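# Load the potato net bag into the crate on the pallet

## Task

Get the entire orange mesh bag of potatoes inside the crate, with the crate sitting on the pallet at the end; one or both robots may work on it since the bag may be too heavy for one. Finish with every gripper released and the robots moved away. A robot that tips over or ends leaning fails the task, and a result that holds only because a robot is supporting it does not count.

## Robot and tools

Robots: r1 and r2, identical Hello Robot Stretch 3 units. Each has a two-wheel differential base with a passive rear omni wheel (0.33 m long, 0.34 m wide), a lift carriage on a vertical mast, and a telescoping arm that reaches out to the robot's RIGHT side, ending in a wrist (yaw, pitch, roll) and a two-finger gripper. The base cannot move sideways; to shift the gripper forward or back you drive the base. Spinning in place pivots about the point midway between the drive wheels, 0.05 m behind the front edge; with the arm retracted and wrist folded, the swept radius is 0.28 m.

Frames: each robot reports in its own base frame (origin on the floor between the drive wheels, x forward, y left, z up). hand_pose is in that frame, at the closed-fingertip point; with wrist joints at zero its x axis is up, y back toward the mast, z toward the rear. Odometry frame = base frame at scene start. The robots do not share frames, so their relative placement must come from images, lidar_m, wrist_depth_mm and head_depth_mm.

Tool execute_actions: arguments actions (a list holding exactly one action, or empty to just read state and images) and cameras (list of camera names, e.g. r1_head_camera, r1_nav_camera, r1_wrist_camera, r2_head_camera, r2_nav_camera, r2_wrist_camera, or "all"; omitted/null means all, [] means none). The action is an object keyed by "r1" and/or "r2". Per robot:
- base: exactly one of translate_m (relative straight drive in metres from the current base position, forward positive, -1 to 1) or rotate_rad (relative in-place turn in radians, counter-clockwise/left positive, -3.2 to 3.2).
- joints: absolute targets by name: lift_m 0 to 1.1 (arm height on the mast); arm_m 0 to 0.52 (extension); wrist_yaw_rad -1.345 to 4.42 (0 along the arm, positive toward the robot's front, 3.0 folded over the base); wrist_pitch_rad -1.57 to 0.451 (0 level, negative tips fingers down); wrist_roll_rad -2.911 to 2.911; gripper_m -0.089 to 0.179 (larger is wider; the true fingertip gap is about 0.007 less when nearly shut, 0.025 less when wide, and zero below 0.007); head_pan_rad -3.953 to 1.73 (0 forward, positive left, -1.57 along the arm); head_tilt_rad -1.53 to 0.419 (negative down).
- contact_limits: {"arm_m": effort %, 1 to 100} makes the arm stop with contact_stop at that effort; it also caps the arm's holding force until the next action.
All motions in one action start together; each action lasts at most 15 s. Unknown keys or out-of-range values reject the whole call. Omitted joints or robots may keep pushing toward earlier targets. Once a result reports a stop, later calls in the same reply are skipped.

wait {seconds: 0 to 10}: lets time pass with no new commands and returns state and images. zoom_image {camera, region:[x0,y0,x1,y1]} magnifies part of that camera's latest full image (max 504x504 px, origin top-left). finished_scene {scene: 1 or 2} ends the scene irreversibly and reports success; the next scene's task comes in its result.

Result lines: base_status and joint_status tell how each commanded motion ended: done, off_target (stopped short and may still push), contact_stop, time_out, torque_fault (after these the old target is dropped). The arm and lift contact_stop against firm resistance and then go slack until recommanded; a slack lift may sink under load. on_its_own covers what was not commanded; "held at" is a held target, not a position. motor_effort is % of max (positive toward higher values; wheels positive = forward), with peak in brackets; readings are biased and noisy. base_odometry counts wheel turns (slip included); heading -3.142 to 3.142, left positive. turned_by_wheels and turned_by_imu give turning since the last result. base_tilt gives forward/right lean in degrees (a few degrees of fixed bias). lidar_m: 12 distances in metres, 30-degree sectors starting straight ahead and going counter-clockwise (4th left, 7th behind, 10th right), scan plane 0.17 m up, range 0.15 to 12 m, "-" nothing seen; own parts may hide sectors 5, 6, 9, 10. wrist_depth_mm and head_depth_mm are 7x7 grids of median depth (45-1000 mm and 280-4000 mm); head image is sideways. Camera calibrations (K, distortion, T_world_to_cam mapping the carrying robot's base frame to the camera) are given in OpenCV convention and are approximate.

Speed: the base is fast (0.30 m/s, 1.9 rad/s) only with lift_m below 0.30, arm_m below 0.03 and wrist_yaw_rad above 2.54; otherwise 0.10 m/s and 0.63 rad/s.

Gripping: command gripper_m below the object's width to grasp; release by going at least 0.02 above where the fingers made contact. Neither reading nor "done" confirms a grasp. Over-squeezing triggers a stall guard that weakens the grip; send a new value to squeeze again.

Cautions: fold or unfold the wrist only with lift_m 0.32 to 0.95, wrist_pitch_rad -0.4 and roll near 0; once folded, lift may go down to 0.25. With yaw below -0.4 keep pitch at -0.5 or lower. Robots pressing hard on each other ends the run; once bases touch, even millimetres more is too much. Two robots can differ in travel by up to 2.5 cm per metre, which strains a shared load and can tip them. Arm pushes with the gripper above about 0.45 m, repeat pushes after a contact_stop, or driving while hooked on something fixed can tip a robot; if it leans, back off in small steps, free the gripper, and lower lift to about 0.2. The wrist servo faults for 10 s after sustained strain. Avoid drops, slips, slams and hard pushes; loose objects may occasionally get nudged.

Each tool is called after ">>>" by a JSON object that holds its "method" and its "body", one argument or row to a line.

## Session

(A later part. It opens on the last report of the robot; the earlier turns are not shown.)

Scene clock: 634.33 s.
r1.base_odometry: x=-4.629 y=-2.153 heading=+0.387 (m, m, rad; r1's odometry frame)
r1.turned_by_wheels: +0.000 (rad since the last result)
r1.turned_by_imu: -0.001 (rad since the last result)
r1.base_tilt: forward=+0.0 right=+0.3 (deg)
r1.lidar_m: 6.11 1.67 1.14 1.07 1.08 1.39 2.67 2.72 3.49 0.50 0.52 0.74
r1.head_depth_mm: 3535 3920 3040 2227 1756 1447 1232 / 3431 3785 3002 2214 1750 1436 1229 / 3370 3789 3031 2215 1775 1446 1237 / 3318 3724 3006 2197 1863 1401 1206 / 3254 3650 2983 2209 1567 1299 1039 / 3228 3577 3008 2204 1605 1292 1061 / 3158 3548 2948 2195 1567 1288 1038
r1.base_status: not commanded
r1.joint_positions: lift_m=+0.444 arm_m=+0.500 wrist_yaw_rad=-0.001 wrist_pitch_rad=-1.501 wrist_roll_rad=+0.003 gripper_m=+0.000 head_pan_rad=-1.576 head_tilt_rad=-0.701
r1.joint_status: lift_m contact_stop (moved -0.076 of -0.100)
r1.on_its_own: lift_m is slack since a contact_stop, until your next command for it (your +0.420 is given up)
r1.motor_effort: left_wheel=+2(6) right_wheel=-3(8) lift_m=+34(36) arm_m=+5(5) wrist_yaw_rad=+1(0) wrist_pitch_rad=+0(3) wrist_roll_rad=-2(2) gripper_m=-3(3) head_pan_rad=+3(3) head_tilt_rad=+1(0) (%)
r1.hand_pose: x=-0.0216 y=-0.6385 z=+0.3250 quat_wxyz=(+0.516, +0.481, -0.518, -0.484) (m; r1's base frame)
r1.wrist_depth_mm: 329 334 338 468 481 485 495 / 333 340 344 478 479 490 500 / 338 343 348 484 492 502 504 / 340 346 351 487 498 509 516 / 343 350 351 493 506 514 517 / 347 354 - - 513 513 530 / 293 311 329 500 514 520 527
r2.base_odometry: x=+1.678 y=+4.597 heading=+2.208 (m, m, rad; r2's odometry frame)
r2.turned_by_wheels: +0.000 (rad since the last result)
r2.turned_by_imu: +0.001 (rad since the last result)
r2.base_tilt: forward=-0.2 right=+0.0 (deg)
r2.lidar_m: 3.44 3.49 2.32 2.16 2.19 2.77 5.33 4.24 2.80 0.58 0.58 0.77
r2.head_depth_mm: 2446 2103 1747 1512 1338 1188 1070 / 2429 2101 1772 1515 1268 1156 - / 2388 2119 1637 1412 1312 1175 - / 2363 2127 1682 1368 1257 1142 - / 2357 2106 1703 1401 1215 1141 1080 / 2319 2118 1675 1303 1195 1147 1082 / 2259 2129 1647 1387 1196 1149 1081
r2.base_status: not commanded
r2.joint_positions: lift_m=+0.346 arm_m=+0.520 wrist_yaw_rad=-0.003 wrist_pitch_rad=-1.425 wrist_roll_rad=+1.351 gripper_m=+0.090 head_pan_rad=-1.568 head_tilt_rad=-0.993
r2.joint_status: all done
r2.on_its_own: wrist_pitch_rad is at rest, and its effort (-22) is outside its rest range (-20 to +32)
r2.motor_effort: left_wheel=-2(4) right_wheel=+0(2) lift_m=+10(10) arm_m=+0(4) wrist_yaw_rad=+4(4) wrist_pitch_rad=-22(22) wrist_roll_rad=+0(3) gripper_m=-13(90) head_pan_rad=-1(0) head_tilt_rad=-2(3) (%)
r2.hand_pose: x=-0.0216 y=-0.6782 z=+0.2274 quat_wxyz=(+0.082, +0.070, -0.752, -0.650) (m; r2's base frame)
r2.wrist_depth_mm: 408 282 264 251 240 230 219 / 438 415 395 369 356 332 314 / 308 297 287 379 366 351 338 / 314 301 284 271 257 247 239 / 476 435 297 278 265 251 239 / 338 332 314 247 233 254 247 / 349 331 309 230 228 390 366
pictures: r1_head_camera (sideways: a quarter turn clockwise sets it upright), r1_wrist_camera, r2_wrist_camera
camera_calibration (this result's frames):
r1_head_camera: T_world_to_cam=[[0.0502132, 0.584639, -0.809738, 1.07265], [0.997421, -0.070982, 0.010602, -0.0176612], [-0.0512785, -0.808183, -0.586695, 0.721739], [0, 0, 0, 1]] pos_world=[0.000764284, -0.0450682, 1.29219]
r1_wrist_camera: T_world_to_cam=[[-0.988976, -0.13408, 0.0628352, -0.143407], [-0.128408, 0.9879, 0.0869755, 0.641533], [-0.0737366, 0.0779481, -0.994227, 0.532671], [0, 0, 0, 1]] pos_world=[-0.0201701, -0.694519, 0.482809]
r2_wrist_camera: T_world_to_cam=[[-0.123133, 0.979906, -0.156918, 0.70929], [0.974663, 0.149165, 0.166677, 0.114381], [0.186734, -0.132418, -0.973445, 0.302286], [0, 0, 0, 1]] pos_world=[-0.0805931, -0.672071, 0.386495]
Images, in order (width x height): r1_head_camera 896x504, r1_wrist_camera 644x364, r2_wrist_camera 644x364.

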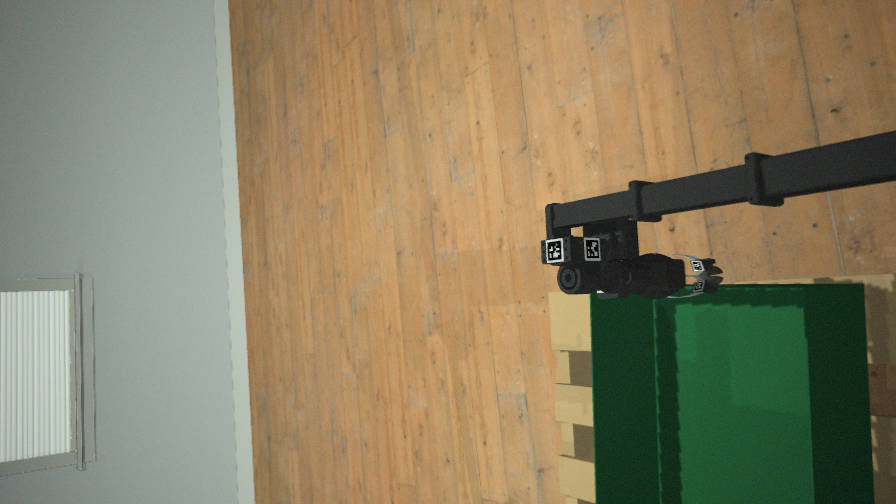

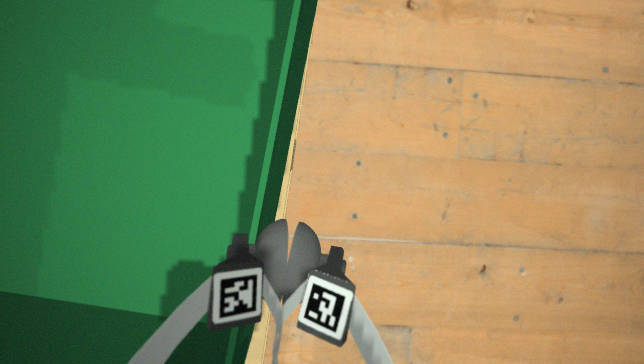

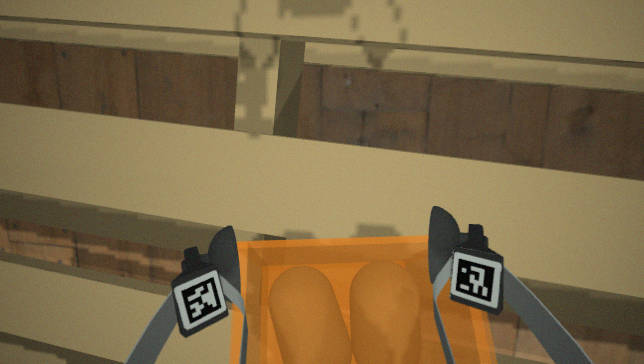

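>>> {"method": "execute_actions", "body": {
  "actions": [
    {"r1":{"joints":{"lift_m":0.5}},"r2":{"joints":{"lift_m":0.6,"gripper_m":0.085}}}
  ],
  "cameras": []
}}

>>> {"method": "execute_actions", "body": {
  "actions": [
    {"r1":{"base":{"translate_m":-0.03}},"r2":{"joints":{"lift_m":0.72,"gripper_m":0.09}}}
  ],
  "cameras": []
}}

>>> {"method": "execute_actions", "body": {
  "actions": [
    {"r1":{"joints":{"lift_m":0.4}},"r2":{"base":{"translate_m":0.1},"joints":{"gripper_m":0.085}}}
  ],
  "cameras": ["r2_head_camera","r2_wrist_camera","r1_wrist_camera"]
}}

Scene clock: 641.53 s.
r1.base_odometry: x=-4.629 y=-2.153 heading=+0.387 (m, m, rad; r1's odometry frame)
r1.turned_by_wheels: +0.000 (rad since the last result)
r1.turned_by_imu: +0.001 (rad since the last result)
r1.base_tilt: forward=+0.0 right=+0.4 (deg)
r1.lidar_m: 6.07 1.67 1.14 1.06 1.08 1.40 2.67 2.73 3.49 0.49 0.52 0.75
r1.head_depth_mm: 3507 3833 3061 2204 1749 1437 1227 / 3486 3776 3011 2227 1743 1448 1260 / 3412 3781 2979 2208 1794 1471 1206 / 3328 3733 2987 2221 - 1402 1199 / 3265 3642 3017 2191 1594 1289 1047 / 3207 3579 3007 2201 1606 1291 1055 / 3149 3484 3018 2171 1565 1297 1038
r1.base_status: not commanded
r1.joint_positions: lift_m=+0.500 arm_m=+0.500 wrist_yaw_rad=-0.001 wrist_pitch_rad=-1.499 wrist_roll_rad=+0.003 gripper_m=+0.000 head_pan_rad=-1.576 head_tilt_rad=-0.701
r1.joint_status: all done
r1.motor_effort: left_wheel=+0(2) right_wheel=-1(3) lift_m=+43(45) arm_m=+5(5) wrist_yaw_rad=+1(2) wrist_pitch_rad=+0(1) wrist_roll_rad=-2(2) gripper_m=-3(4) head_pan_rad=+3(3) head_tilt_rad=+0(0) (%)
r1.hand_pose: x=-0.0216 y=-0.6389 z=+0.3811 quat_wxyz=(+0.517, +0.481, -0.518, -0.483) (m; r1's base frame)
r1.wrist_depth_mm: 379 387 390 526 532 542 557 / 386 386 396 530 545 552 561 / 387 394 403 536 546 563 568 / 396 398 409 545 556 570 574 / 398 399 412 545 557 569 577 / 379 408 - - 567 578 587 / 293 320 342 557 578 593 596
r2.base_odometry: x=+1.678 y=+4.597 heading=+2.208 (m, m, rad; r2's odometry frame)
r2.turned_by_wheels: +0.000 (rad since the last result)
r2.turned_by_imu: +0.001 (rad since the last result)
r2.base_tilt: forward=-0.4 right=-0.1 (deg)
r2.lidar_m: 3.45 3.47 2.32 2.16 2.18 2.77 5.34 4.21 2.81 0.58 0.58 0.77
r2.head_depth_mm: 2435 2078 1754 1519 1333 1204 1090 / 2422 2088 1767 1526 1352 - - / 2405 2176 - 1424 1291 1172 - / 2377 2188 1664 1377 1263 1148 - / 2341 2127 1691 1382 1209 1143 1082 / 2335 2112 1678 1328 1204 1148 1081 / 2291 2135 1646 1387 1201 1149 1079
r2.base_status: not commanded
r2.joint_positions: lift_m=+0.599 arm_m=+0.520 wrist_yaw_rad=-0.003 wrist_pitch_rad=-1.494 wrist_roll_rad=+1.353 gripper_m=+0.085 head_pan_rad=-1.568 head_tilt_rad=-0.993
r2.joint_status: all done
r2.motor_effort: left_wheel=-3(3) right_wheel=+1(1) lift_m=+43(45) arm_m=+0(0) wrist_yaw_rad=+3(3) wrist_pitch_rad=-2(23) wrist_roll_rad=-1(1) gripper_m=+0(45) head_pan_rad=+1(1) head_tilt_rad=-3(3) (%)
r2.hand_pose: x=-0.0216 y=-0.6604 z=+0.4806 quat_wxyz=(+0.079, +0.073, -0.729, -0.676) (m; r2's base frame)
r2.wrist_depth_mm: 520 511 500 484 470 457 449 / 591 634 607 491 485 470 464 / 552 539 530 533 609 597 509 / 611 665 644 519 509 492 492 / 583 567 561 481 617 610 606 / 617 700 695 415 420 515 628 / 649 611 572 566 547 615 643
pictures: none
No camera images: the call's "cameras" was empty. Leave "cameras" out to get every camera's image.

Scene clock: 643.47 s.
r1.base_odometry: x=-4.657 y=-2.164 heading=+0.387 (m, m, rad; r1's odometry frame)
r1.turned_by_wheels: +0.000 (rad since the last result)
r1.turned_by_imu: +0.000 (rad since the last result)
r1.base_tilt: forward=+0.1 right=+0.5 (deg)
r1.lidar_m: 6.11 1.67 1.14 1.06 1.08 1.39 2.65 2.69 3.46 0.49 0.52 0.75
r1.head_depth_mm: 3538 3904 3057 2235 1758 1448 1230 / 3470 3812 2993 2228 1749 1447 1252 / 3399 3772 3048 2205 1793 1479 1206 / 3354 3751 3033 2205 - 1433 1232 / 3243 3706 2998 2205 1567 1323 1062 / 3231 3565 2946 2215 1618 1293 1049 / 3168 3460 3008 2189 1603 1288 1045
r1.base_status: done
r1.joint_positions: lift_m=+0.500 arm_m=+0.500 wrist_yaw_rad=-0.001 wrist_pitch_rad=-1.499 wrist_roll_rad=+0.003 gripper_m=+0.000 head_pan_rad=-1.576 head_tilt_rad=-0.701
r1.joint_status: not commanded
r1.motor_effort: left_wheel=+0(5) right_wheel=+0(4) lift_m=+43(43) arm_m=+5(5) wrist_yaw_rad=+1(0) wrist_pitch_rad=+0(0) wrist_roll_rad=-2(2) gripper_m=-3(3) head_pan_rad=+3(3) head_tilt_rad=+1(0) (%)
r1.hand_pose: x=-0.0216 y=-0.6389 z=+0.3811 quat_wxyz=(+0.517, +0.481, -0.518, -0.483) (m; r1's base frame)
r1.wrist_depth_mm: 379 387 390 532 533 547 554 / 385 391 396 534 541 547 558 / 388 394 401 536 551 552 569 / 393 398 405 545 554 566 573 / 398 404 412 554 555 570 592 / 380 404 - - 566 582 585 / 295 319 434 561 575 587 603
r2.base_odometry: x=+1.678 y=+4.597 heading=+2.208 (m, m, rad; r2's odometry frame)
r2.turned_by_wheels: +0.000 (rad since the last result)
r2.turned_by_imu: +0.000 (rad since the last result)
r2.base_tilt: forward=-0.3 right=+0.0 (deg)
r2.lidar_m: 3.44 3.48 2.33 2.16 2.18 2.77 5.33 4.21 2.82 0.58 0.58 0.77
r2.head_depth_mm: 2403 2092 1745 1510 1351 - - / 2438 2095 1809 - 1185 1135 - / 2446 - 1598 1407 1274 1175 - / 2383 - 1661 1397 1253 1143 - / 2370 2119 1700 1382 1220 1141 1082 / 2308 2116 1654 1327 1198 1142 1079 / 2277 2140 1646 1385 1191 1147 1080
r2.base_status: not commanded
r2.joint_positions: lift_m=+0.719 arm_m=+0.520 wrist_yaw_rad=-0.003 wrist_pitch_rad=-1.494 wrist_roll_rad=+1.353 gripper_m=+0.090 head_pan_rad=-1.568 head_tilt_rad=-0.993
r2.joint_status: all done
r2.motor_effort: left_wheel=-3(3) right_wheel=+1(1) lift_m=+44(46) arm_m=+0(0) wrist_yaw_rad=+4(4) wrist_pitch_rad=-1(1) wrist_roll_rad=+0(1) gripper_m=+0(31) head_pan_rad=+1(1) head_tilt_rad=-3(3) (%)
r2.hand_pose: x=-0.0216 y=-0.6604 z=+0.6006 quat_wxyz=(+0.079, +0.073, -0.729, -0.676) (m; r2's base frame)
r2.wrist_depth_mm: 702 617 607 596 586 671 651 / 789 741 631 611 592 585 677 / 801 674 651 640 717 664 699 / 829 783 769 634 630 606 - / 866 777 672 646 648 694 723 / 886 716 - 681 666 753 758 / 913 761 567 561 497 671 759
pictures: none
No camera images: the call's "cameras" was empty. Leave "cameras" out to get every camera's image.

Scene clock: 645.87 s.
r1.base_odometry: x=-4.657 y=-2.164 heading=+0.387 (m, m, rad; r1's odometry frame)
r1.turned_by_wheels: +0.000 (rad since the last result)
r1.turned_by_imu: +0.000 (rad since the last result)
r1.base_tilt: forward=+0.0 right=+0.3 (deg)
r1.lidar_m: 6.11 1.66 1.14 1.06 1.08 1.39 2.65 2.69 3.46 0.50 0.52 0.75
r1.head_depth_mm: 3491 3848 3033 2230 1756 1447 1226 / 3451 3843 3012 2222 1742 1442 1229 / 3379 3843 3035 2213 1745 1434 1228 / 3327 3724 3023 2188 1843 1403 1225 / 3251 3656 3037 2229 1626 1311 1057 / 3222 3542 2974 2204 1620 1299 1049 / 3150 3517 2971 2197 1598 1291 1041
r1.base_status: not commanded
r1.joint_positions: lift_m=+0.400 arm_m=+0.500 wrist_yaw_rad=-0.001 wrist_pitch_rad=-1.499 wrist_roll_rad=+0.003 gripper_m=+0.000 head_pan_rad=-1.576 head_tilt_rad=-0.701
r1.joint_status: all done
r1.motor_effort: left_wheel=+0(0) right_wheel=+0(0) lift_m=+25(34) arm_m=+5(5) wrist_yaw_rad=+1(1) wrist_pitch_rad=+0(0) wrist_roll_rad=-2(2) gripper_m=-3(3) head_pan_rad=+3(3) head_tilt_rad=+0(0) (%)
r1.hand_pose: x=-0.0216 y=-0.6389 z=+0.2817 quat_wxyz=(+0.517, +0.481, -0.518, -0.483) (m; r1's base frame)
r1.wrist_depth_mm: 286 291 160 430 438 446 451 / 291 296 155 431 441 446 459 / 292 295 180 436 444 457 466 / 297 300 211 445 449 454 471 / 299 302 212 451 458 469 473 / 302 306 - - 463 469 483 / 295 294 436 457 467 475 485
r2.base_odometry: x=+1.618 y=+4.678 heading=+2.208 (m, m, rad; r2's odometry frame)
r2.turned_by_wheels: +0.000 (rad since the last result)
r2.turned_by_imu: +0.001 (rad since the last result)
r2.base_tilt: forward=-0.3 right=+0.0 (deg)
r2.lidar_m: 3.33 3.40 2.33 2.16 2.19 2.79 5.43 4.23 2.80 0.56 0.58 0.77
r2.head_depth_mm: 2431 2111 1757 1512 1355 - - / 2456 2102 1805 - 1294 1156 - / 2408 - 1651 1439 1249 1158 - / 2401 - 1637 1411 1255 1148 - / 2340 2102 1701 1393 1219 1145 1080 / 2300 2122 1630 1325 1191 1162 1081 / 2260 2129 1638 1385 1191 1143 1077
r2.base_status: done
r2.joint_positions: lift_m=+0.719 arm_m=+0.520 wrist_yaw_rad=-0.003 wrist_pitch_rad=-1.494 wrist_roll_rad=+1.353 gripper_m=+0.085 head_pan_rad=-1.568 head_tilt_rad=-0.993
r2.joint_status: all done
r2.motor_effort: left_wheel=-3(5) right_wheel=+1(5) lift_m=+44(44) arm_m=+0(0) wrist_yaw_rad=+3(4) wrist_pitch_rad=-2(2) wrist_roll_rad=-1(1) gripper_m=+0(30) head_pan_rad=+0(1) head_tilt_rad=-3(3) (%)
r2.hand_pose: x=-0.0216 y=-0.6604 z=+0.6006 quat_wxyz=(+0.079, +0.073, -0.729, -0.676) (m; r2's base frame)
r2.wrist_depth_mm: 767 716 614 595 576 565 653 / 780 646 628 619 711 668 669 / 808 772 747 627 604 591 690 / 829 672 660 580 630 627 - / 848 710 786 681 508 633 725 / 876 737 557 546 469 751 744 / 902 757 715 686 415 676 760
pictures: r1_wrist_camera, r2_head_camera (sideways: a quarter turn clockwise sets it upright), r2_wrist_camera
camera_calibration (this result's frames):
r1_wrist_camera: T_world_to_cam=[[-0.988976, -0.133983, 0.0630485, -0.14074], [-0.12841, 0.988036, 0.0854196, 0.646222], [-0.0737389, 0.0763819, -0.994348, 0.488709], [0, 0, 0, 1]] pos_world=[-0.0201701, -0.694676, 0.43962]
r2_head_camera: T_world_to_cam=[[0.0610075, 0.835402, -0.546244, 0.727576], [0.997973, -0.0609836, 0.0181934, -0.0305604], [-0.0181131, -0.546246, -0.837429, 1.0499], [0, 0, 0, 1]] pos_world=[0.00512785, -0.0361776, 1.27721]
r2_wrist_camera: T_world_to_cam=[[-0.121147, 0.988687, -0.0884393, 0.715037], [0.974871, 0.135286, 0.176988, 0.0341188], [0.18695, -0.0647753, -0.980232, 0.716609], [0, 0, 0, 1]] pos_world=[-0.0806066, -0.665145, 0.759642]
Images, in order (width x height): r1_wrist_camera 644x364, r2_head_camera 896x504, r2_wrist_camera 644x364.

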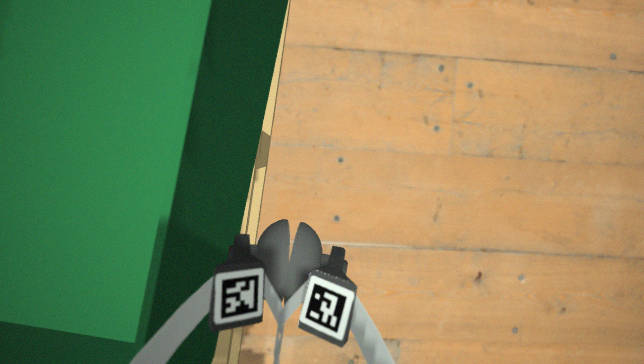

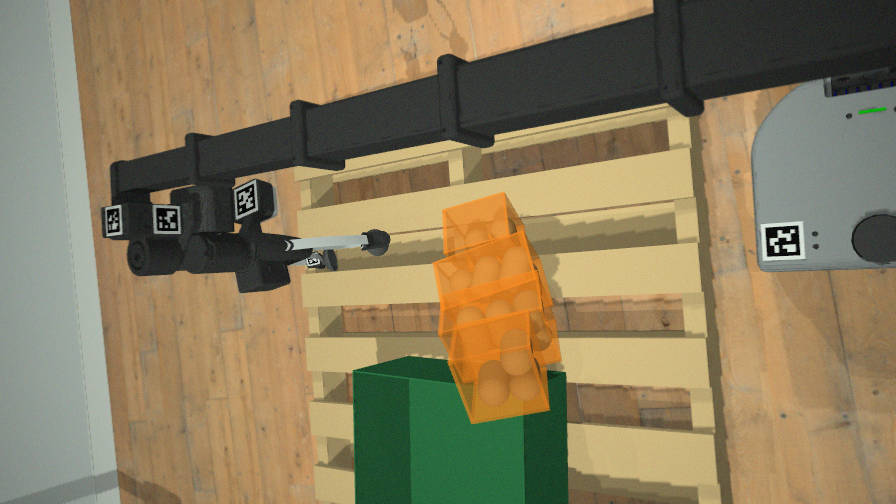

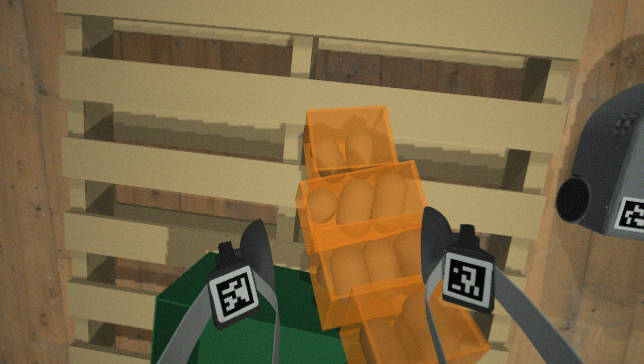

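>>> {"method": "execute_actions", "body": {
  "actions": [
    {"r2":{"base":{"translate_m":-0.07},"joints":{"gripper_m":0.179,"lift_m":0.45}}}
  ],
  "cameras": ["r2_head_camera","r2_wrist_camera"]
}}

Scene clock: 655.53 s.
r1.base_odometry: x=-4.657 y=-2.164 heading=+0.387 (m, m, rad; r1's odometry frame)
r1.turned_by_wheels: +0.000 (rad since the last result)
r1.turned_by_imu: +0.001 (rad since the last result)
r1.base_tilt: forward=-0.1 right=+0.2 (deg)
r1.lidar_m: 6.11 1.67 1.14 1.06 1.08 1.39 2.64 2.68 3.45 0.50 0.52 0.75
r1.head_depth_mm: 3498 3897 3014 2231 1758 1443 1226 / 3447 3899 3022 2221 1741 1442 1230 / 3422 3807 3001 2209 1749 1441 1225 / 3333 3688 3030 2210 1838 1401 1223 / 3251 3653 3037 2189 1609 1317 1062 / 3237 3544 2973 2191 1628 1294 1047 / 3149 3538 2986 2189 1595 1281 1039
r1.base_status: not commanded
r1.joint_positions: lift_m=+0.400 arm_m=+0.500 wrist_yaw_rad=-0.001 wrist_pitch_rad=-1.499 wrist_roll_rad=+0.003 gripper_m=+0.000 head_pan_rad=-1.576 head_tilt_rad=-0.701
r1.joint_status: not commanded
r1.motor_effort: left_wheel=+0(1) right_wheel=+0(0) lift_m=+25(25) arm_m=+5(5) wrist_yaw_rad=+1(0) wrist_pitch_rad=+0(0) wrist_roll_rad=-2(2) gripper_m=-3(3) head_pan_rad=+2(3) head_tilt_rad=+0(0) (%)
r1.hand_pose: x=-0.0216 y=-0.6389 z=+0.2817 quat_wxyz=(+0.517, +0.481, -0.518, -0.483) (m; r1's base frame)
r1.wrist_depth_mm: 287 291 159 428 433 440 449 / 292 296 157 435 439 444 456 / 293 297 180 433 447 451 457 / 297 300 211 439 448 463 467 / 300 303 212 450 460 462 471 / 306 305 - - 463 472 478 / 296 294 436 458 465 480 484
r2.base_odometry: x=+1.660 y=+4.622 heading=+2.208 (m, m, rad; r2's odometry frame)
r2.turned_by_wheels: +0.000 (rad since the last result)
r2.turned_by_imu: +0.001 (rad since the last result)
r2.base_tilt: forward=-0.3 right=+0.0 (deg)
r2.lidar_m: 3.41 3.46 2.33 2.16 2.19 2.77 5.35 4.23 2.82 0.57 0.59 0.77
r2.head_depth_mm: 2402 2099 1757 1516 1327 1188 1074 / 2446 2098 1765 1488 1225 1129 - / 2402 2102 1654 1438 1296 1159 - / 2386 2090 1838 1377 1283 1155 - / 2365 2122 1693 1379 1193 1150 1080 / 2317 2110 1640 1336 1192 1142 1085 / 2274 2128 1638 1389 1197 1142 1081
r2.base_status: done
r2.joint_positions: lift_m=+0.451 arm_m=+0.520 wrist_yaw_rad=-0.003 wrist_pitch_rad=-1.494 wrist_roll_rad=+1.353 gripper_m=+0.179 head_pan_rad=-1.568 head_tilt_rad=-0.993
r2.joint_status: all done
r2.motor_effort: left_wheel=-3(9) right_wheel=+2(3) lift_m=+11(39) arm_m=+0(0) wrist_yaw_rad=+3(3) wrist_pitch_rad=-2(2) wrist_roll_rad=-1(1) gripper_m=+0(83) head_pan_rad=+1(0) head_tilt_rad=-3(3) (%)
r2.hand_pose: x=-0.0216 y=-0.6603 z=+0.3322 quat_wxyz=(+0.079, +0.073, -0.729, -0.676) (m; r2's base frame)
r2.wrist_depth_mm: 480 466 355 345 336 327 320 / 500 492 477 469 462 448 418 / 395 380 371 362 357 449 410 / 523 510 400 372 362 353 345 / 419 414 405 328 477 469 372 / 552 424 405 386 381 378 - / 450 441 436 262 265 384 372
pictures: r2_head_camera (sideways: a quarter turn clockwise sets it upright), r2_wrist_camera
camera_calibration (this result's frames):
r2_head_camera: T_world_to_cam=[[0.0610074, 0.835402, -0.546244, 0.727576], [0.997973, -0.0609834, 0.0181934, -0.0305604], [-0.018113, -0.546246, -0.837429, 1.0499], [0, 0, 0, 1]] pos_world=[0.00512785, -0.0361776, 1.27721]
r2_wrist_camera: T_world_to_cam=[[-0.121148, 0.988695, -0.088351, 0.691252], [0.974871, 0.135271, 0.177, 0.0816071], [0.18695, -0.0646877, -0.980237, 0.453563], [0, 0, 0, 1]] pos_world=[-0.0806066, -0.665136, 0.491228]
Images, in order (width x height): r2_head_camera 896x504, r2_wrist_camera 644x364.

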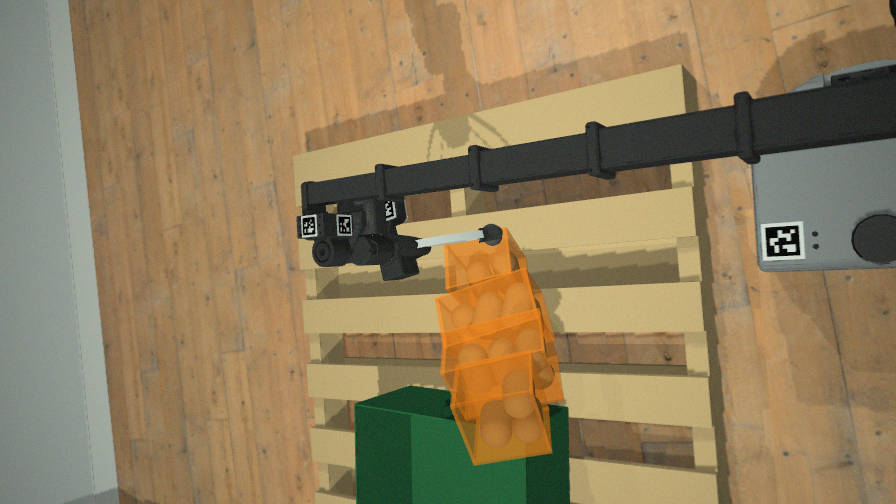

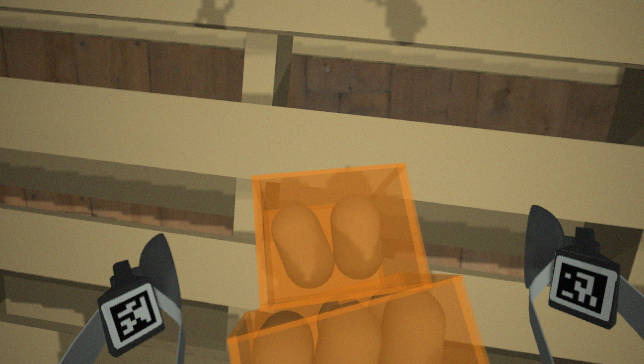

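>>> {"method": "execute_actions", "body": {
  "actions": [
    {"r2":{"joints":{"lift_m":0.31}}}
  ],
  "cameras": ["r2_wrist_camera"]
}}

>>> {"method": "execute_actions", "body": {
  "actions": [
    {"r2":{"joints":{"gripper_m":0.07}}}
  ],
  "cameras": ["r2_wrist_camera"]
}}

>>> {"method": "execute_actions", "body": {
  "actions": [
    {"r2":{"joints":{"lift_m":0.55,"gripper_m":0.065}}}
  ],
  "cameras": ["r2_wrist_camera","r2_head_camera"]
}}

Scene clock: 660.57 s.
r1.base_odometry: x=-4.657 y=-2.164 heading=+0.387 (m, m, rad; r1's odometry frame)
r1.turned_by_wheels: +0.000 (rad since the last result)
r1.turned_by_imu: +0.001 (rad since the last result)
r1.base_tilt: forward=+0.2 right=+0.3 (deg)
r1.lidar_m: 6.11 1.67 1.14 1.06 1.08 1.39 2.64 2.68 3.47 0.50 0.52 0.75
r1.head_depth_mm: 3515 3860 3014 2189 1768 1448 1226 / 3433 3759 2988 2221 1751 1444 1234 / 3385 3800 3018 2209 1754 1440 1230 / 3356 3709 2990 2209 1852 1402 1227 / 3273 3653 2980 2209 1614 1313 1056 / 3186 3557 2989 2208 1610 1289 1049 / 3149 3547 2998 2185 1601 1293 1041
r1.base_status: not commanded
r1.joint_positions: lift_m=+0.400 arm_m=+0.500 wrist_yaw_rad=-0.001 wrist_pitch_rad=-1.499 wrist_roll_rad=+0.003 gripper_m=+0.000 head_pan_rad=-1.576 head_tilt_rad=-0.701
r1.joint_status: not commanded
r1.motor_effort: left_wheel=+1(1) right_wheel=+0(0) lift_m=+25(25) arm_m=+5(5) wrist_yaw_rad=+2(1) wrist_pitch_rad=+0(0) wrist_roll_rad=-2(2) gripper_m=-3(3) head_pan_rad=+3(3) head_tilt_rad=+0(0) (%)
r1.hand_pose: x=-0.0216 y=-0.6389 z=+0.2817 quat_wxyz=(+0.517, +0.481, -0.518, -0.483) (m; r1's base frame)
r1.wrist_depth_mm: 288 290 159 426 439 445 451 / 291 296 156 433 438 445 459 / 293 298 179 437 440 453 461 / 297 300 211 445 447 460 469 / 300 303 212 449 457 464 474 / 303 304 - - 461 468 482 / 294 294 432 457 468 476 482
r2.base_odometry: x=+1.660 y=+4.622 heading=+2.208 (m, m, rad; r2's odometry frame)
r2.turned_by_wheels: +0.000 (rad since the last result)
r2.turned_by_imu: +0.001 (rad since the last result)
r2.base_tilt: forward=-0.2 right=+0.0 (deg)
r2.lidar_m: 3.41 3.44 2.32 2.16 2.19 2.77 5.37 4.25 2.82 0.57 0.62 0.77
r2.head_depth_mm: 2433 2097 1760 1524 1336 1193 1082 / 2439 2106 1764 1491 1230 1136 - / 2395 2097 1638 1400 1235 1155 - / 2393 2121 1672 1349 1283 1152 - / 2378 2118 1703 1389 1193 1145 1080 / 2301 2136 1626 1326 1194 1147 1080 / 2253 2129 1645 1389 1200 1140 1082
r2.base_status: not commanded
r2.joint_positions: lift_m=+0.311 arm_m=+0.520 wrist_yaw_rad=-0.003 wrist_pitch_rad=-1.462 wrist_roll_rad=+1.353 gripper_m=+0.179 head_pan_rad=-1.568 head_tilt_rad=-0.993
r2.joint_status: all done
r2.motor_effort: left_wheel=-3(3) right_wheel=+2(1) lift_m=+7(12) arm_m=+0(1) wrist_yaw_rad=+5(4) wrist_pitch_rad=-11(12) wrist_roll_rad=+0(1) gripper_m=+1(1) head_pan_rad=+1(0) head_tilt_rad=-3(3) (%)
r2.hand_pose: x=-0.0216 y=-0.6687 z=+0.1923 quat_wxyz=(+0.080, +0.071, -0.740, -0.664) (m; r2's base frame)
r2.wrist_depth_mm: 369 356 243 320 306 295 284 / 251 360 248 339 328 317 308 / 254 245 235 226 220 214 308 / 323 251 242 232 225 216 208 / 415 381 274 347 230 222 214 / 281 - 264 201 200 336 - / 290 275 264 192 198 354 345
pictures: r2_wrist_camera
camera_calibration (this result's frames):
r2_wrist_camera: T_world_to_cam=[[-0.12114, 0.985289, -0.120539, 0.691109], [0.974889, 0.140953, 0.172404, 0.112202], [0.186858, -0.0966272, -0.977623, 0.294085], [0, 0, 0, 1]] pos_world=[-0.0806159, -0.668341, 0.351465]
Images, in order (width x height): r2_wrist_camera 644x364.

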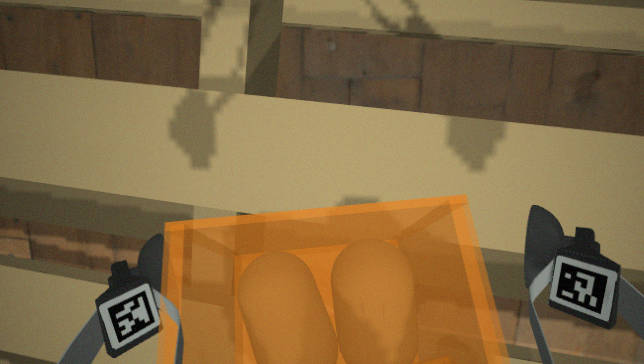

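Scene clock: 662.13 s.
r1.base_odometry: x=-4.657 y=-2.164 heading=+0.387 (m, m, rad; r1's odometry frame)
r1.turned_by_wheels: +0.000 (rad since the last result)
r1.turned_by_imu: +0.000 (rad since the last result)
r1.base_tilt: forward=+0.1 right=+0.4 (deg)
r1.lidar_m: 6.09 1.67 1.14 1.06 1.08 1.39 2.64 2.69 3.45 0.50 0.52 0.75
r1.head_depth_mm: 3517 3890 3016 2203 1753 1447 1234 / 3479 3866 3014 2209 1745 1443 1225 / 3381 3814 3022 2192 1741 1437 1226 / 3335 3739 3019 2195 1854 1407 1226 / 3294 3648 3031 2190 1626 1308 1055 / 3222 3580 3014 2181 1613 1288 1048 / 3149 3524 2969 2190 1592 1293 1042
r1.base_status: not commanded
r1.joint_positions: lift_m=+0.400 arm_m=+0.500 wrist_yaw_rad=-0.001 wrist_pitch_rad=-1.499 wrist_roll_rad=+0.003 gripper_m=+0.000 head_pan_rad=-1.576 head_tilt_rad=-0.701
r1.joint_status: not commanded
r1.motor_effort: left_wheel=+0(1) right_wheel=+0(0) lift_m=+25(26) arm_m=+5(5) wrist_yaw_rad=+1(1) wrist_pitch_rad=+0(0) wrist_roll_rad=-2(2) gripper_m=-3(3) head_pan_rad=+3(3) head_tilt_rad=+0(0) (%)
r1.hand_pose: x=-0.0216 y=-0.6389 z=+0.2817 quat_wxyz=(+0.517, +0.481, -0.518, -0.483) (m; r1's base frame)
r1.wrist_depth_mm: 287 291 159 426 436 441 452 / 288 295 156 433 442 451 455 / 293 296 179 434 445 450 459 / 297 300 211 438 450 458 469 / 301 304 212 447 456 465 474 / 305 304 - - 465 468 483 / 296 297 437 458 469 481 483
r2.base_odometry: x=+1.660 y=+4.622 heading=+2.208 (m, m, rad; r2's odometry frame)
r2.turned_by_wheels: +0.000 (rad since the last result)
r2.turned_by_imu: +0.000 (rad since the last result)
r2.base_tilt: forward=-0.3 right=-0.1 (deg)
r2.lidar_m: 3.42 3.47 2.32 2.16 2.19 2.78 5.35 4.21 2.81 0.57 0.62 0.77
r2.head_depth_mm: 2437 2087 1756 1517 1331 1189 1088 / 2451 2104 1766 1495 1231 1136 - / 2378 2091 1637 1399 1230 1154 - / 2379 2090 1661 1358 1277 1158 - / 2360 2101 1710 1387 1195 1145 1078 / 2318 2116 1648 1335 1194 1146 1080 / 2292 2115 1642 1376 1201 1142 1079
r2.base_status: not commanded
r2.joint_positions: lift_m=+0.311 arm_m=+0.520 wrist_yaw_rad=-0.003 wrist_pitch_rad=-1.436 wrist_roll_rad=+1.353 gripper_m=+0.072 head_pan_rad=-1.568 head_tilt_rad=-0.993
r2.joint_status: all done
r2.motor_effort: left_wheel=-3(3) right_wheel=+1(1) lift_m=+7(7) arm_m=+0(0) wrist_yaw_rad=+3(4) wrist_pitch_rad=-18(19) wrist_roll_rad=-1(1) gripper_m=-38(100) head_pan_rad=+1(0) head_tilt_rad=-3(3) (%)
r2.hand_pose: x=-0.0216 y=-0.6753 z=+0.1925 quat_wxyz=(+0.081, +0.070, -0.748, -0.654) (m; r2's base frame)
r2.wrist_depth_mm: 383 363 247 317 307 293 280 / 261 368 250 339 326 314 302 / 261 250 238 228 218 212 302 / 391 257 246 234 223 213 206 / 426 391 288 348 228 221 210 / 288 283 273 203 189 336 315 / 297 282 267 193 189 351 341
pictures: r2_wrist_camera
camera_calibration (this result's frames):
r2_wrist_camera: T_world_to_cam=[[-0.121143, 0.981874, -0.145763, 0.700181], [0.974903, 0.145322, 0.168661, 0.116791], [0.186786, -0.121672, -0.974837, 0.276175], [0, 0, 0, 1]] pos_world=[-0.0806233, -0.670859, 0.351587]
Images, in order (width x height): r2_wrist_camera 644x364.

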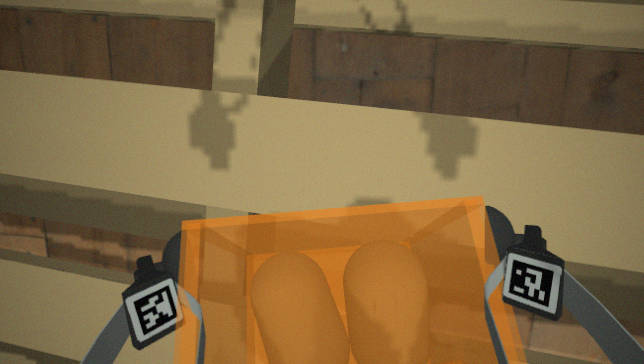

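Scene clock: 665.63 s.
r1.base_odometry: x=-4.657 y=-2.164 heading=+0.386 (m, m, rad; r1's odometry frame)
r1.turned_by_wheels: +0.000 (rad since the last result)
r1.turned_by_imu: +0.000 (rad since the last result)
r1.base_tilt: forward=+0.1 right=+0.3 (deg)
r1.lidar_m: 6.12 1.67 1.14 1.06 1.08 1.39 2.64 2.69 3.47 0.48 0.51 0.77
r1.head_depth_mm: 3514 3872 3027 2230 1758 1442 1231 / 3448 3814 2986 2206 1749 1443 1230 / 3356 3766 2996 2213 1754 1438 1226 / 3375 3726 2998 2206 1852 1404 1221 / 3298 3677 3010 2206 1588 1288 1039 / 3208 3569 2997 2200 1622 1296 1128 / 3145 3498 2998 2191 1604 1295 1036
r1.base_status: not commanded
r1.joint_positions: lift_m=+0.400 arm_m=+0.500 wrist_yaw_rad=-0.001 wrist_pitch_rad=-1.504 wrist_roll_rad=+0.003 gripper_m=+0.000 head_pan_rad=-1.576 head_tilt_rad=-0.701
r1.joint_status: not commanded
r1.motor_effort: left_wheel=-7(8) right_wheel=+11(12) lift_m=+25(25) arm_m=+5(5) wrist_yaw_rad=+1(0) wrist_pitch_rad=+1(3) wrist_roll_rad=-2(2) gripper_m=-5(5) head_pan_rad=+3(3) head_tilt_rad=+1(0) (%)
r1.hand_pose: x=-0.0216 y=-0.6376 z=+0.2818 quat_wxyz=(+0.515, +0.482, -0.517, -0.485) (m; r1's base frame)
r1.wrist_depth_mm: 287 292 296 427 432 439 449 / 288 293 297 431 440 448 453 / 294 299 299 435 444 454 460 / 299 300 304 442 448 459 469 / 299 306 306 448 457 462 474 / 303 308 311 - 463 473 476 / 302 310 437 456 472 480 487
r2.base_odometry: x=+1.660 y=+4.622 heading=+2.208 (m, m, rad; r2's odometry frame)
r2.turned_by_wheels: +0.000 (rad since the last result)
r2.turned_by_imu: -0.013 (rad since the last result)
r2.base_tilt: forward=-0.4 right=+0.1 (deg)
r2.lidar_m: 3.41 3.47 2.34 2.16 2.19 2.75 5.37 4.31 2.85 0.55 0.57 0.75
r2.head_depth_mm: 2445 2089 1765 1520 1343 1184 1072 / 2449 2080 1759 1518 1293 - - / 2402 2118 1764 1438 1307 1174 - / 2370 2124 - 1121 1273 1159 - / 2354 2131 1676 1412 1198 1150 1078 / 2316 2128 1676 1327 1236 1135 1084 / 2299 2124 1712 1362 1180 1145 1079
r2.base_status: not commanded
r2.joint_positions: lift_m=+0.549 arm_m=+0.520 wrist_yaw_rad=-0.003 wrist_pitch_rad=-1.489 wrist_roll_rad=+1.356 gripper_m=+0.083 head_pan_rad=-1.568 head_tilt_rad=-0.993
r2.joint_status: gripper_m off_target (ended at +0.083, target +0.065); the others done
r2.on_its_own: gripper_m is held at +0.083, not at your +0.065, by its stall guard, which is still easing
r2.motor_effort: left_wheel=+1(50) right_wheel=-2(38) lift_m=+55(60) arm_m=+0(0) wrist_yaw_rad=+4(24) wrist_pitch_rad=-3(19) wrist_roll_rad=-2(18) gripper_m=-7(70) head_pan_rad=-1(0) head_tilt_rad=-3(2) (%)
r2.hand_pose: x=-0.0216 y=-0.6617 z=+0.4300 quat_wxyz=(+0.078, +0.071, -0.731, -0.674) (m; r2's base frame)
r2.wrist_depth_mm: 471 460 445 433 422 410 401 / 586 594 579 520 434 431 412 / 499 482 474 197 194 540 454 / 609 607 594 231 265 445 433 / 527 513 503 275 268 557 477 / 602 645 531 346 286 470 565 / 562 547 526 511 501 584 579
pictures: r2_head_camera (sideways: a quarter turn clockwise sets it upright), r2_wrist_camera
camera_calibration (this result's frames):
r2_head_camera: T_world_to_cam=[[0.0610075, 0.835402, -0.546244, 0.727576], [0.997973, -0.0609836, 0.0181934, -0.0305604], [-0.0181131, -0.546246, -0.837429, 1.0499], [0, 0, 0, 1]] pos_world=[0.00512785, -0.0361776, 1.27721]
r2_wrist_camera: T_world_to_cam=[[-0.117734, 0.988609, -0.0937573, 0.703617], [0.975289, 0.132886, 0.176502, 0.0631283], [0.186951, -0.0706602, -0.979825, 0.545239], [0, 0, 0, 1]] pos_world=[-0.0806618, -0.665464, 0.589065]
Images, in order (width x height): r2_head_camera 896x504, r2_wrist_camera 644x364.

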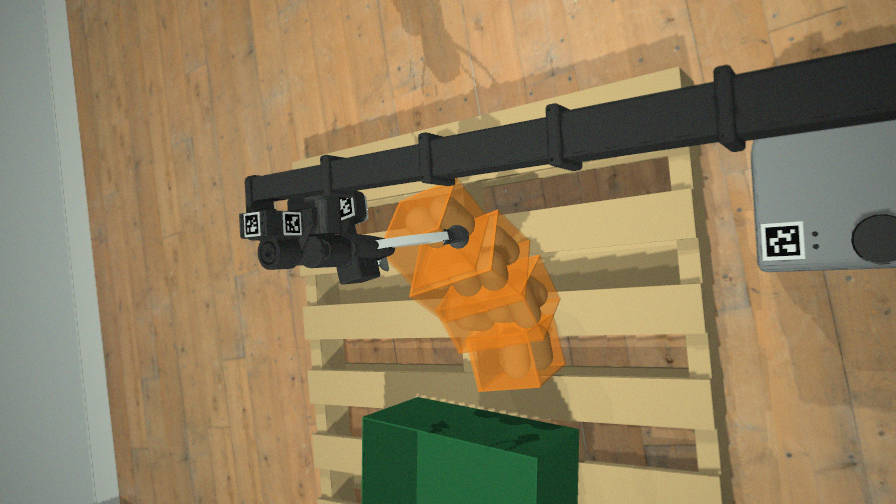

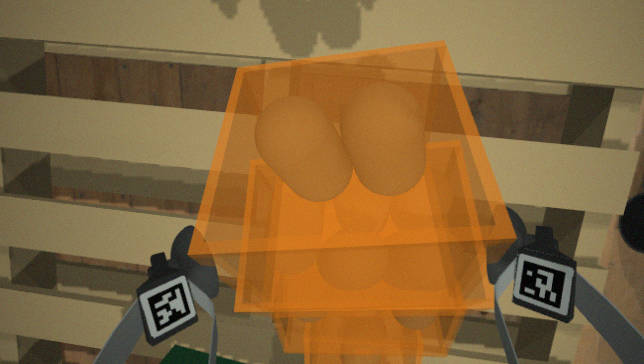

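>>> {"method": "execute_actions", "body": {
  "actions": [
    {"r2":{"joints":{"lift_m":0.95,"gripper_m":0.07}}}
  ],
  "cameras": ["r2_wrist_camera","r2_head_camera"]
}}

>>> {"method": "execute_actions", "body": {
  "actions": [
    {"r2":{"base":{"translate_m":0.3},"joints":{"gripper_m":0.065}}}
  ],
  "cameras": ["r2_wrist_camera","r2_head_camera"]
}}

Scene clock: 672.90 s.
r1.base_odometry: x=-4.657 y=-2.164 heading=+0.386 (m, m, rad; r1's odometry frame)
r1.turned_by_wheels: +0.000 (rad since the last result)
r1.turned_by_imu: +0.001 (rad since the last result)
r1.base_tilt: forward=+0.2 right=+0.3 (deg)
r1.lidar_m: 6.13 1.67 1.14 1.07 1.08 1.39 2.65 2.68 3.47 0.48 0.51 0.77
r1.head_depth_mm: 3504 3906 3041 2215 1752 1460 1224 / 3462 3880 3054 2207 1741 1441 1228 / 3411 3797 3036 2216 1749 1434 1227 / 3378 3752 3022 2221 1840 1408 1230 / 3284 3651 2999 2204 1614 1298 1036 / 3212 3595 2975 2200 1616 1290 1125 / 3128 3481 2985 2204 1597 1290 1043
r1.base_status: not commanded
r1.joint_positions: lift_m=+0.400 arm_m=+0.500 wrist_yaw_rad=-0.001 wrist_pitch_rad=-1.504 wrist_roll_rad=+0.003 gripper_m=+0.000 head_pan_rad=-1.576 head_tilt_rad=-0.701
r1.joint_status: not commanded
r1.motor_effort: left_wheel=-7(7) right_wheel=+10(10) lift_m=+24(25) arm_m=+5(5) wrist_yaw_rad=+1(1) wrist_pitch_rad=+1(2) wrist_roll_rad=-2(2) gripper_m=-5(5) head_pan_rad=+3(3) head_tilt_rad=+0(0) (%)
r1.hand_pose: x=-0.0216 y=-0.6376 z=+0.2818 quat_wxyz=(+0.515, +0.482, -0.517, -0.485) (m; r1's base frame)
r1.wrist_depth_mm: 286 290 294 424 433 441 446 / 289 292 297 433 438 444 454 / 293 299 300 434 442 454 464 / 297 301 305 443 451 459 463 / 300 303 307 448 452 466 473 / 304 309 312 - 460 467 482 / 301 310 439 458 469 476 484
r2.base_odometry: x=+1.660 y=+4.622 heading=+2.208 (m, m, rad; r2's odometry frame)
r2.turned_by_wheels: +0.000 (rad since the last result)
r2.turned_by_imu: +0.001 (rad since the last result)
r2.base_tilt: forward=-0.3 right=+0.0 (deg)
r2.lidar_m: 3.42 3.44 2.34 2.15 2.18 2.74 5.37 4.31 0.63 0.55 0.58 0.75
r2.head_depth_mm: - - 1766 1516 1331 1195 1071 / 2439 2101 1758 1486 1222 1140 - / 2383 2101 1631 1380 1265 1160 - / 2379 2075 1679 1410 1252 1154 - / 2380 2108 1688 1410 1209 1144 1075 / 2326 2149 1680 1334 1239 1134 1082 / 2283 2116 1712 1354 1172 1154 1081
r2.base_status: not commanded
r2.joint_positions: lift_m=+0.949 arm_m=+0.520 wrist_yaw_rad=+0.001 wrist_pitch_rad=-1.498 wrist_roll_rad=+1.349 gripper_m=+0.070 head_pan_rad=-1.568 head_tilt_rad=-0.993
r2.joint_status: all done
r2.motor_effort: left_wheel=-1(8) right_wheel=+0(7) lift_m=+44(59) arm_m=+0(0) wrist_yaw_rad=-1(4) wrist_pitch_rad=+0(3) wrist_roll_rad=+1(4) gripper_m=+0(100) head_pan_rad=-1(1) head_tilt_rad=-3(3) (%)
r2.hand_pose: x=-0.0216 y=-0.6593 z=+0.8306 quat_wxyz=(+0.082, +0.076, -0.727, -0.677) (m; r2's base frame)
r2.wrist_depth_mm: - 970 919 914 893 880 854 / - 980 856 826 805 782 867 / - - 880 850 915 921 - / - - 901 896 864 877 - / - - 953 891 863 968 937 / - - - 869 906 - 973 / - - 976 939 903 - -
pictures: r2_head_camera (sideways: a quarter turn clockwise sets it upright), r2_wrist_camera
camera_calibration (this result's frames):
r2_head_camera: T_world_to_cam=[[0.0610075, 0.835402, -0.546244, 0.727576], [0.997973, -0.0609836, 0.0181934, -0.0305604], [-0.0181131, -0.546246, -0.837429, 1.0499], [0, 0, 0, 1]] pos_world=[0.00512785, -0.0361776, 1.27721]
r2_wrist_camera: T_world_to_cam=[[-0.12906, 0.988056, -0.0841944, 0.730182], [0.973821, 0.142306, 0.177263, -0.00234753], [0.187127, -0.0591127, -0.980556, 0.946169], [0, 0, 0, 1]] pos_world=[-0.0805303, -0.665196, 0.989665]
Images, in order (width x height): r2_head_camera 896x504, r2_wrist_camera 644x364.

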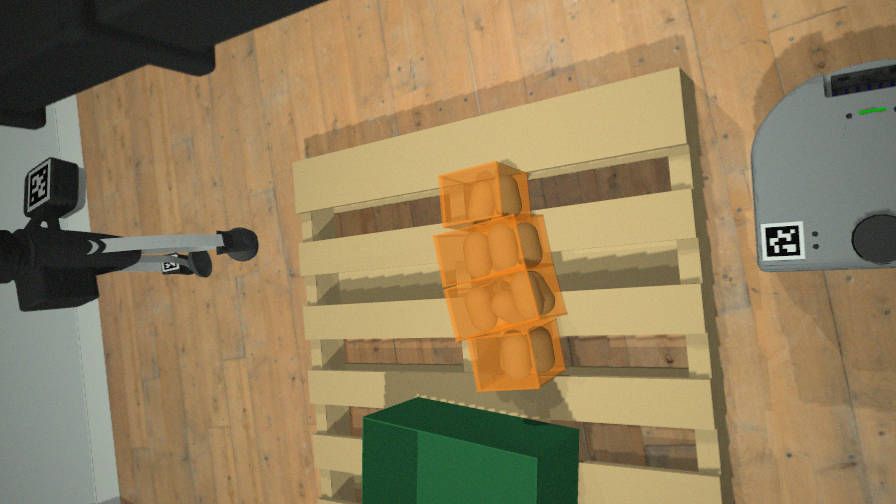

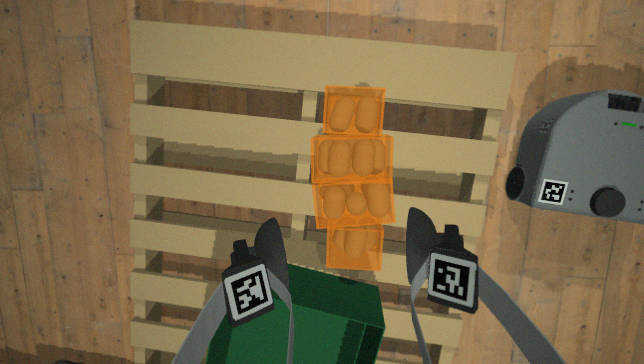

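Scene clock: 676.90 s.
r1.base_odometry: x=-4.657 y=-2.164 heading=+0.386 (m, m, rad; r1's odometry frame)
r1.turned_by_wheels: +0.000 (rad since the last result)
r1.turned_by_imu: +0.000 (rad since the last result)
r1.base_tilt: forward=+0.1 right=+0.3 (deg)
r1.lidar_m: 6.11 1.67 1.14 1.06 1.08 1.39 2.65 2.69 3.46 0.48 0.51 0.77
r1.head_depth_mm: 3537 3875 3068 2220 1745 1453 1233 / 3431 3825 3051 2209 1734 1445 1225 / 3378 3783 3051 2186 1740 1440 1225 / 3321 3685 3032 2205 1856 1406 1225 / 3296 3620 2975 2202 1595 1291 1040 / 3236 3570 2979 2199 1611 1293 1122 / 3162 3524 2988 2169 1584 1289 1039
r1.base_status: not commanded
r1.joint_positions: lift_m=+0.400 arm_m=+0.500 wrist_yaw_rad=-0.001 wrist_pitch_rad=-1.504 wrist_roll_rad=+0.003 gripper_m=+0.000 head_pan_rad=-1.576 head_tilt_rad=-0.701
r1.joint_status: not commanded
r1.motor_effort: left_wheel=-7(7) right_wheel=+10(11) lift_m=+25(26) arm_m=+5(5) wrist_yaw_rad=+1(1) wrist_pitch_rad=+1(1) wrist_roll_rad=-2(2) gripper_m=-5(5) head_pan_rad=+3(4) head_tilt_rad=+0(0) (%)
r1.hand_pose: x=-0.0216 y=-0.6376 z=+0.2818 quat_wxyz=(+0.515, +0.482, -0.517, -0.485) (m; r1's base frame)
r1.wrist_depth_mm: 287 290 296 427 436 441 444 / 292 294 297 427 436 449 458 / 292 298 300 439 445 452 460 / 296 301 302 442 449 456 464 / 298 303 304 449 453 462 480 / 302 310 311 - 464 469 474 / 300 309 439 459 471 476 491
r2.base_odometry: x=+1.481 y=+4.863 heading=+2.208 (m, m, rad; r2's odometry frame)
r2.turned_by_wheels: +0.000 (rad since the last result)
r2.turned_by_imu: +0.002 (rad since the last result)
r2.base_tilt: forward=-0.2 right=+0.0 (deg)
r2.lidar_m: 3.11 3.17 2.38 2.20 2.22 2.79 5.67 4.23 0.58 0.52 0.54 0.79
r2.head_depth_mm: - - 1692 1361 1270 1145 1070 / 2424 2087 1654 1388 1255 1152 - / 2369 2093 1659 1404 1227 1152 - / 2376 2056 1701 1383 1236 1144 - / 2361 2135 1626 1375 1193 1140 1080 / 2301 2116 1648 1384 1217 1147 1078 / 2232 2135 1617 1385 1213 1148 1080
r2.base_status: done
r2.joint_positions: lift_m=+0.949 arm_m=+0.520 wrist_yaw_rad=+0.001 wrist_pitch_rad=-1.498 wrist_roll_rad=+1.349 gripper_m=+0.065 head_pan_rad=-1.568 head_tilt_rad=-0.993
r2.joint_status: all done
r2.motor_effort: left_wheel=-2(5) right_wheel=+0(4) lift_m=+44(44) arm_m=+0(0) wrist_yaw_rad=-1(1) wrist_pitch_rad=-1(0) wrist_roll_rad=+1(1) gripper_m=+0(32) head_pan_rad=-1(0) head_tilt_rad=-3(3) (%)
r2.hand_pose: x=-0.0216 y=-0.6593 z=+0.8306 quat_wxyz=(+0.082, +0.076, -0.727, -0.677) (m; r2's base frame)
r2.wrist_depth_mm: - 959 821 806 789 790 850 / - 958 858 836 814 878 869 / - 978 887 863 849 870 - / - - 884 858 850 860 - / - - 908 878 858 959 948 / - - 964 923 896 - 971 / - - 955 932 929 - -
pictures: r2_head_camera (sideways: a quarter turn clockwise sets it upright), r2_wrist_camera
camera_calibration (this result's frames):
r2_head_camera: T_world_to_cam=[[0.0610076, 0.835402, -0.546244, 0.727576], [0.997973, -0.0609837, 0.0181934, -0.0305604], [-0.0181131, -0.546246, -0.837429, 1.0499], [0, 0, 0, 1]] pos_world=[0.00512784, -0.0361776, 1.27721]
r2_wrist_camera: T_world_to_cam=[[-0.12906, 0.988056, -0.0841945, 0.730182], [0.973821, 0.142306, 0.177263, -0.00234759], [0.187127, -0.0591128, -0.980556, 0.946169], [0, 0, 0, 1]] pos_world=[-0.0805303, -0.665196, 0.989665]
Images, in order (width x height): r2_head_camera 896x504, r2_wrist_camera 644x364.

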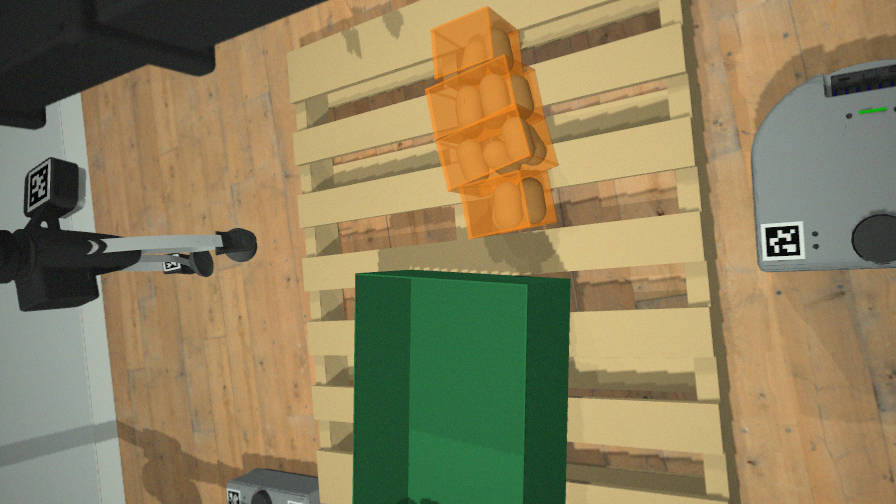

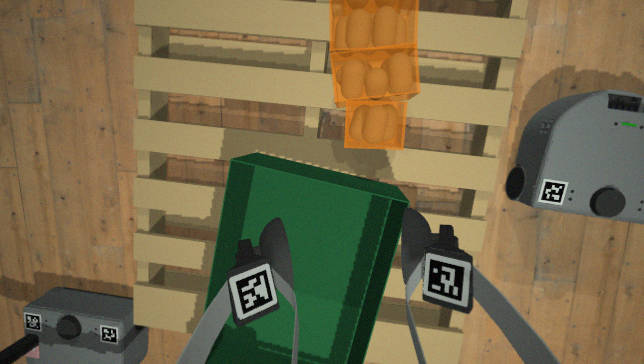

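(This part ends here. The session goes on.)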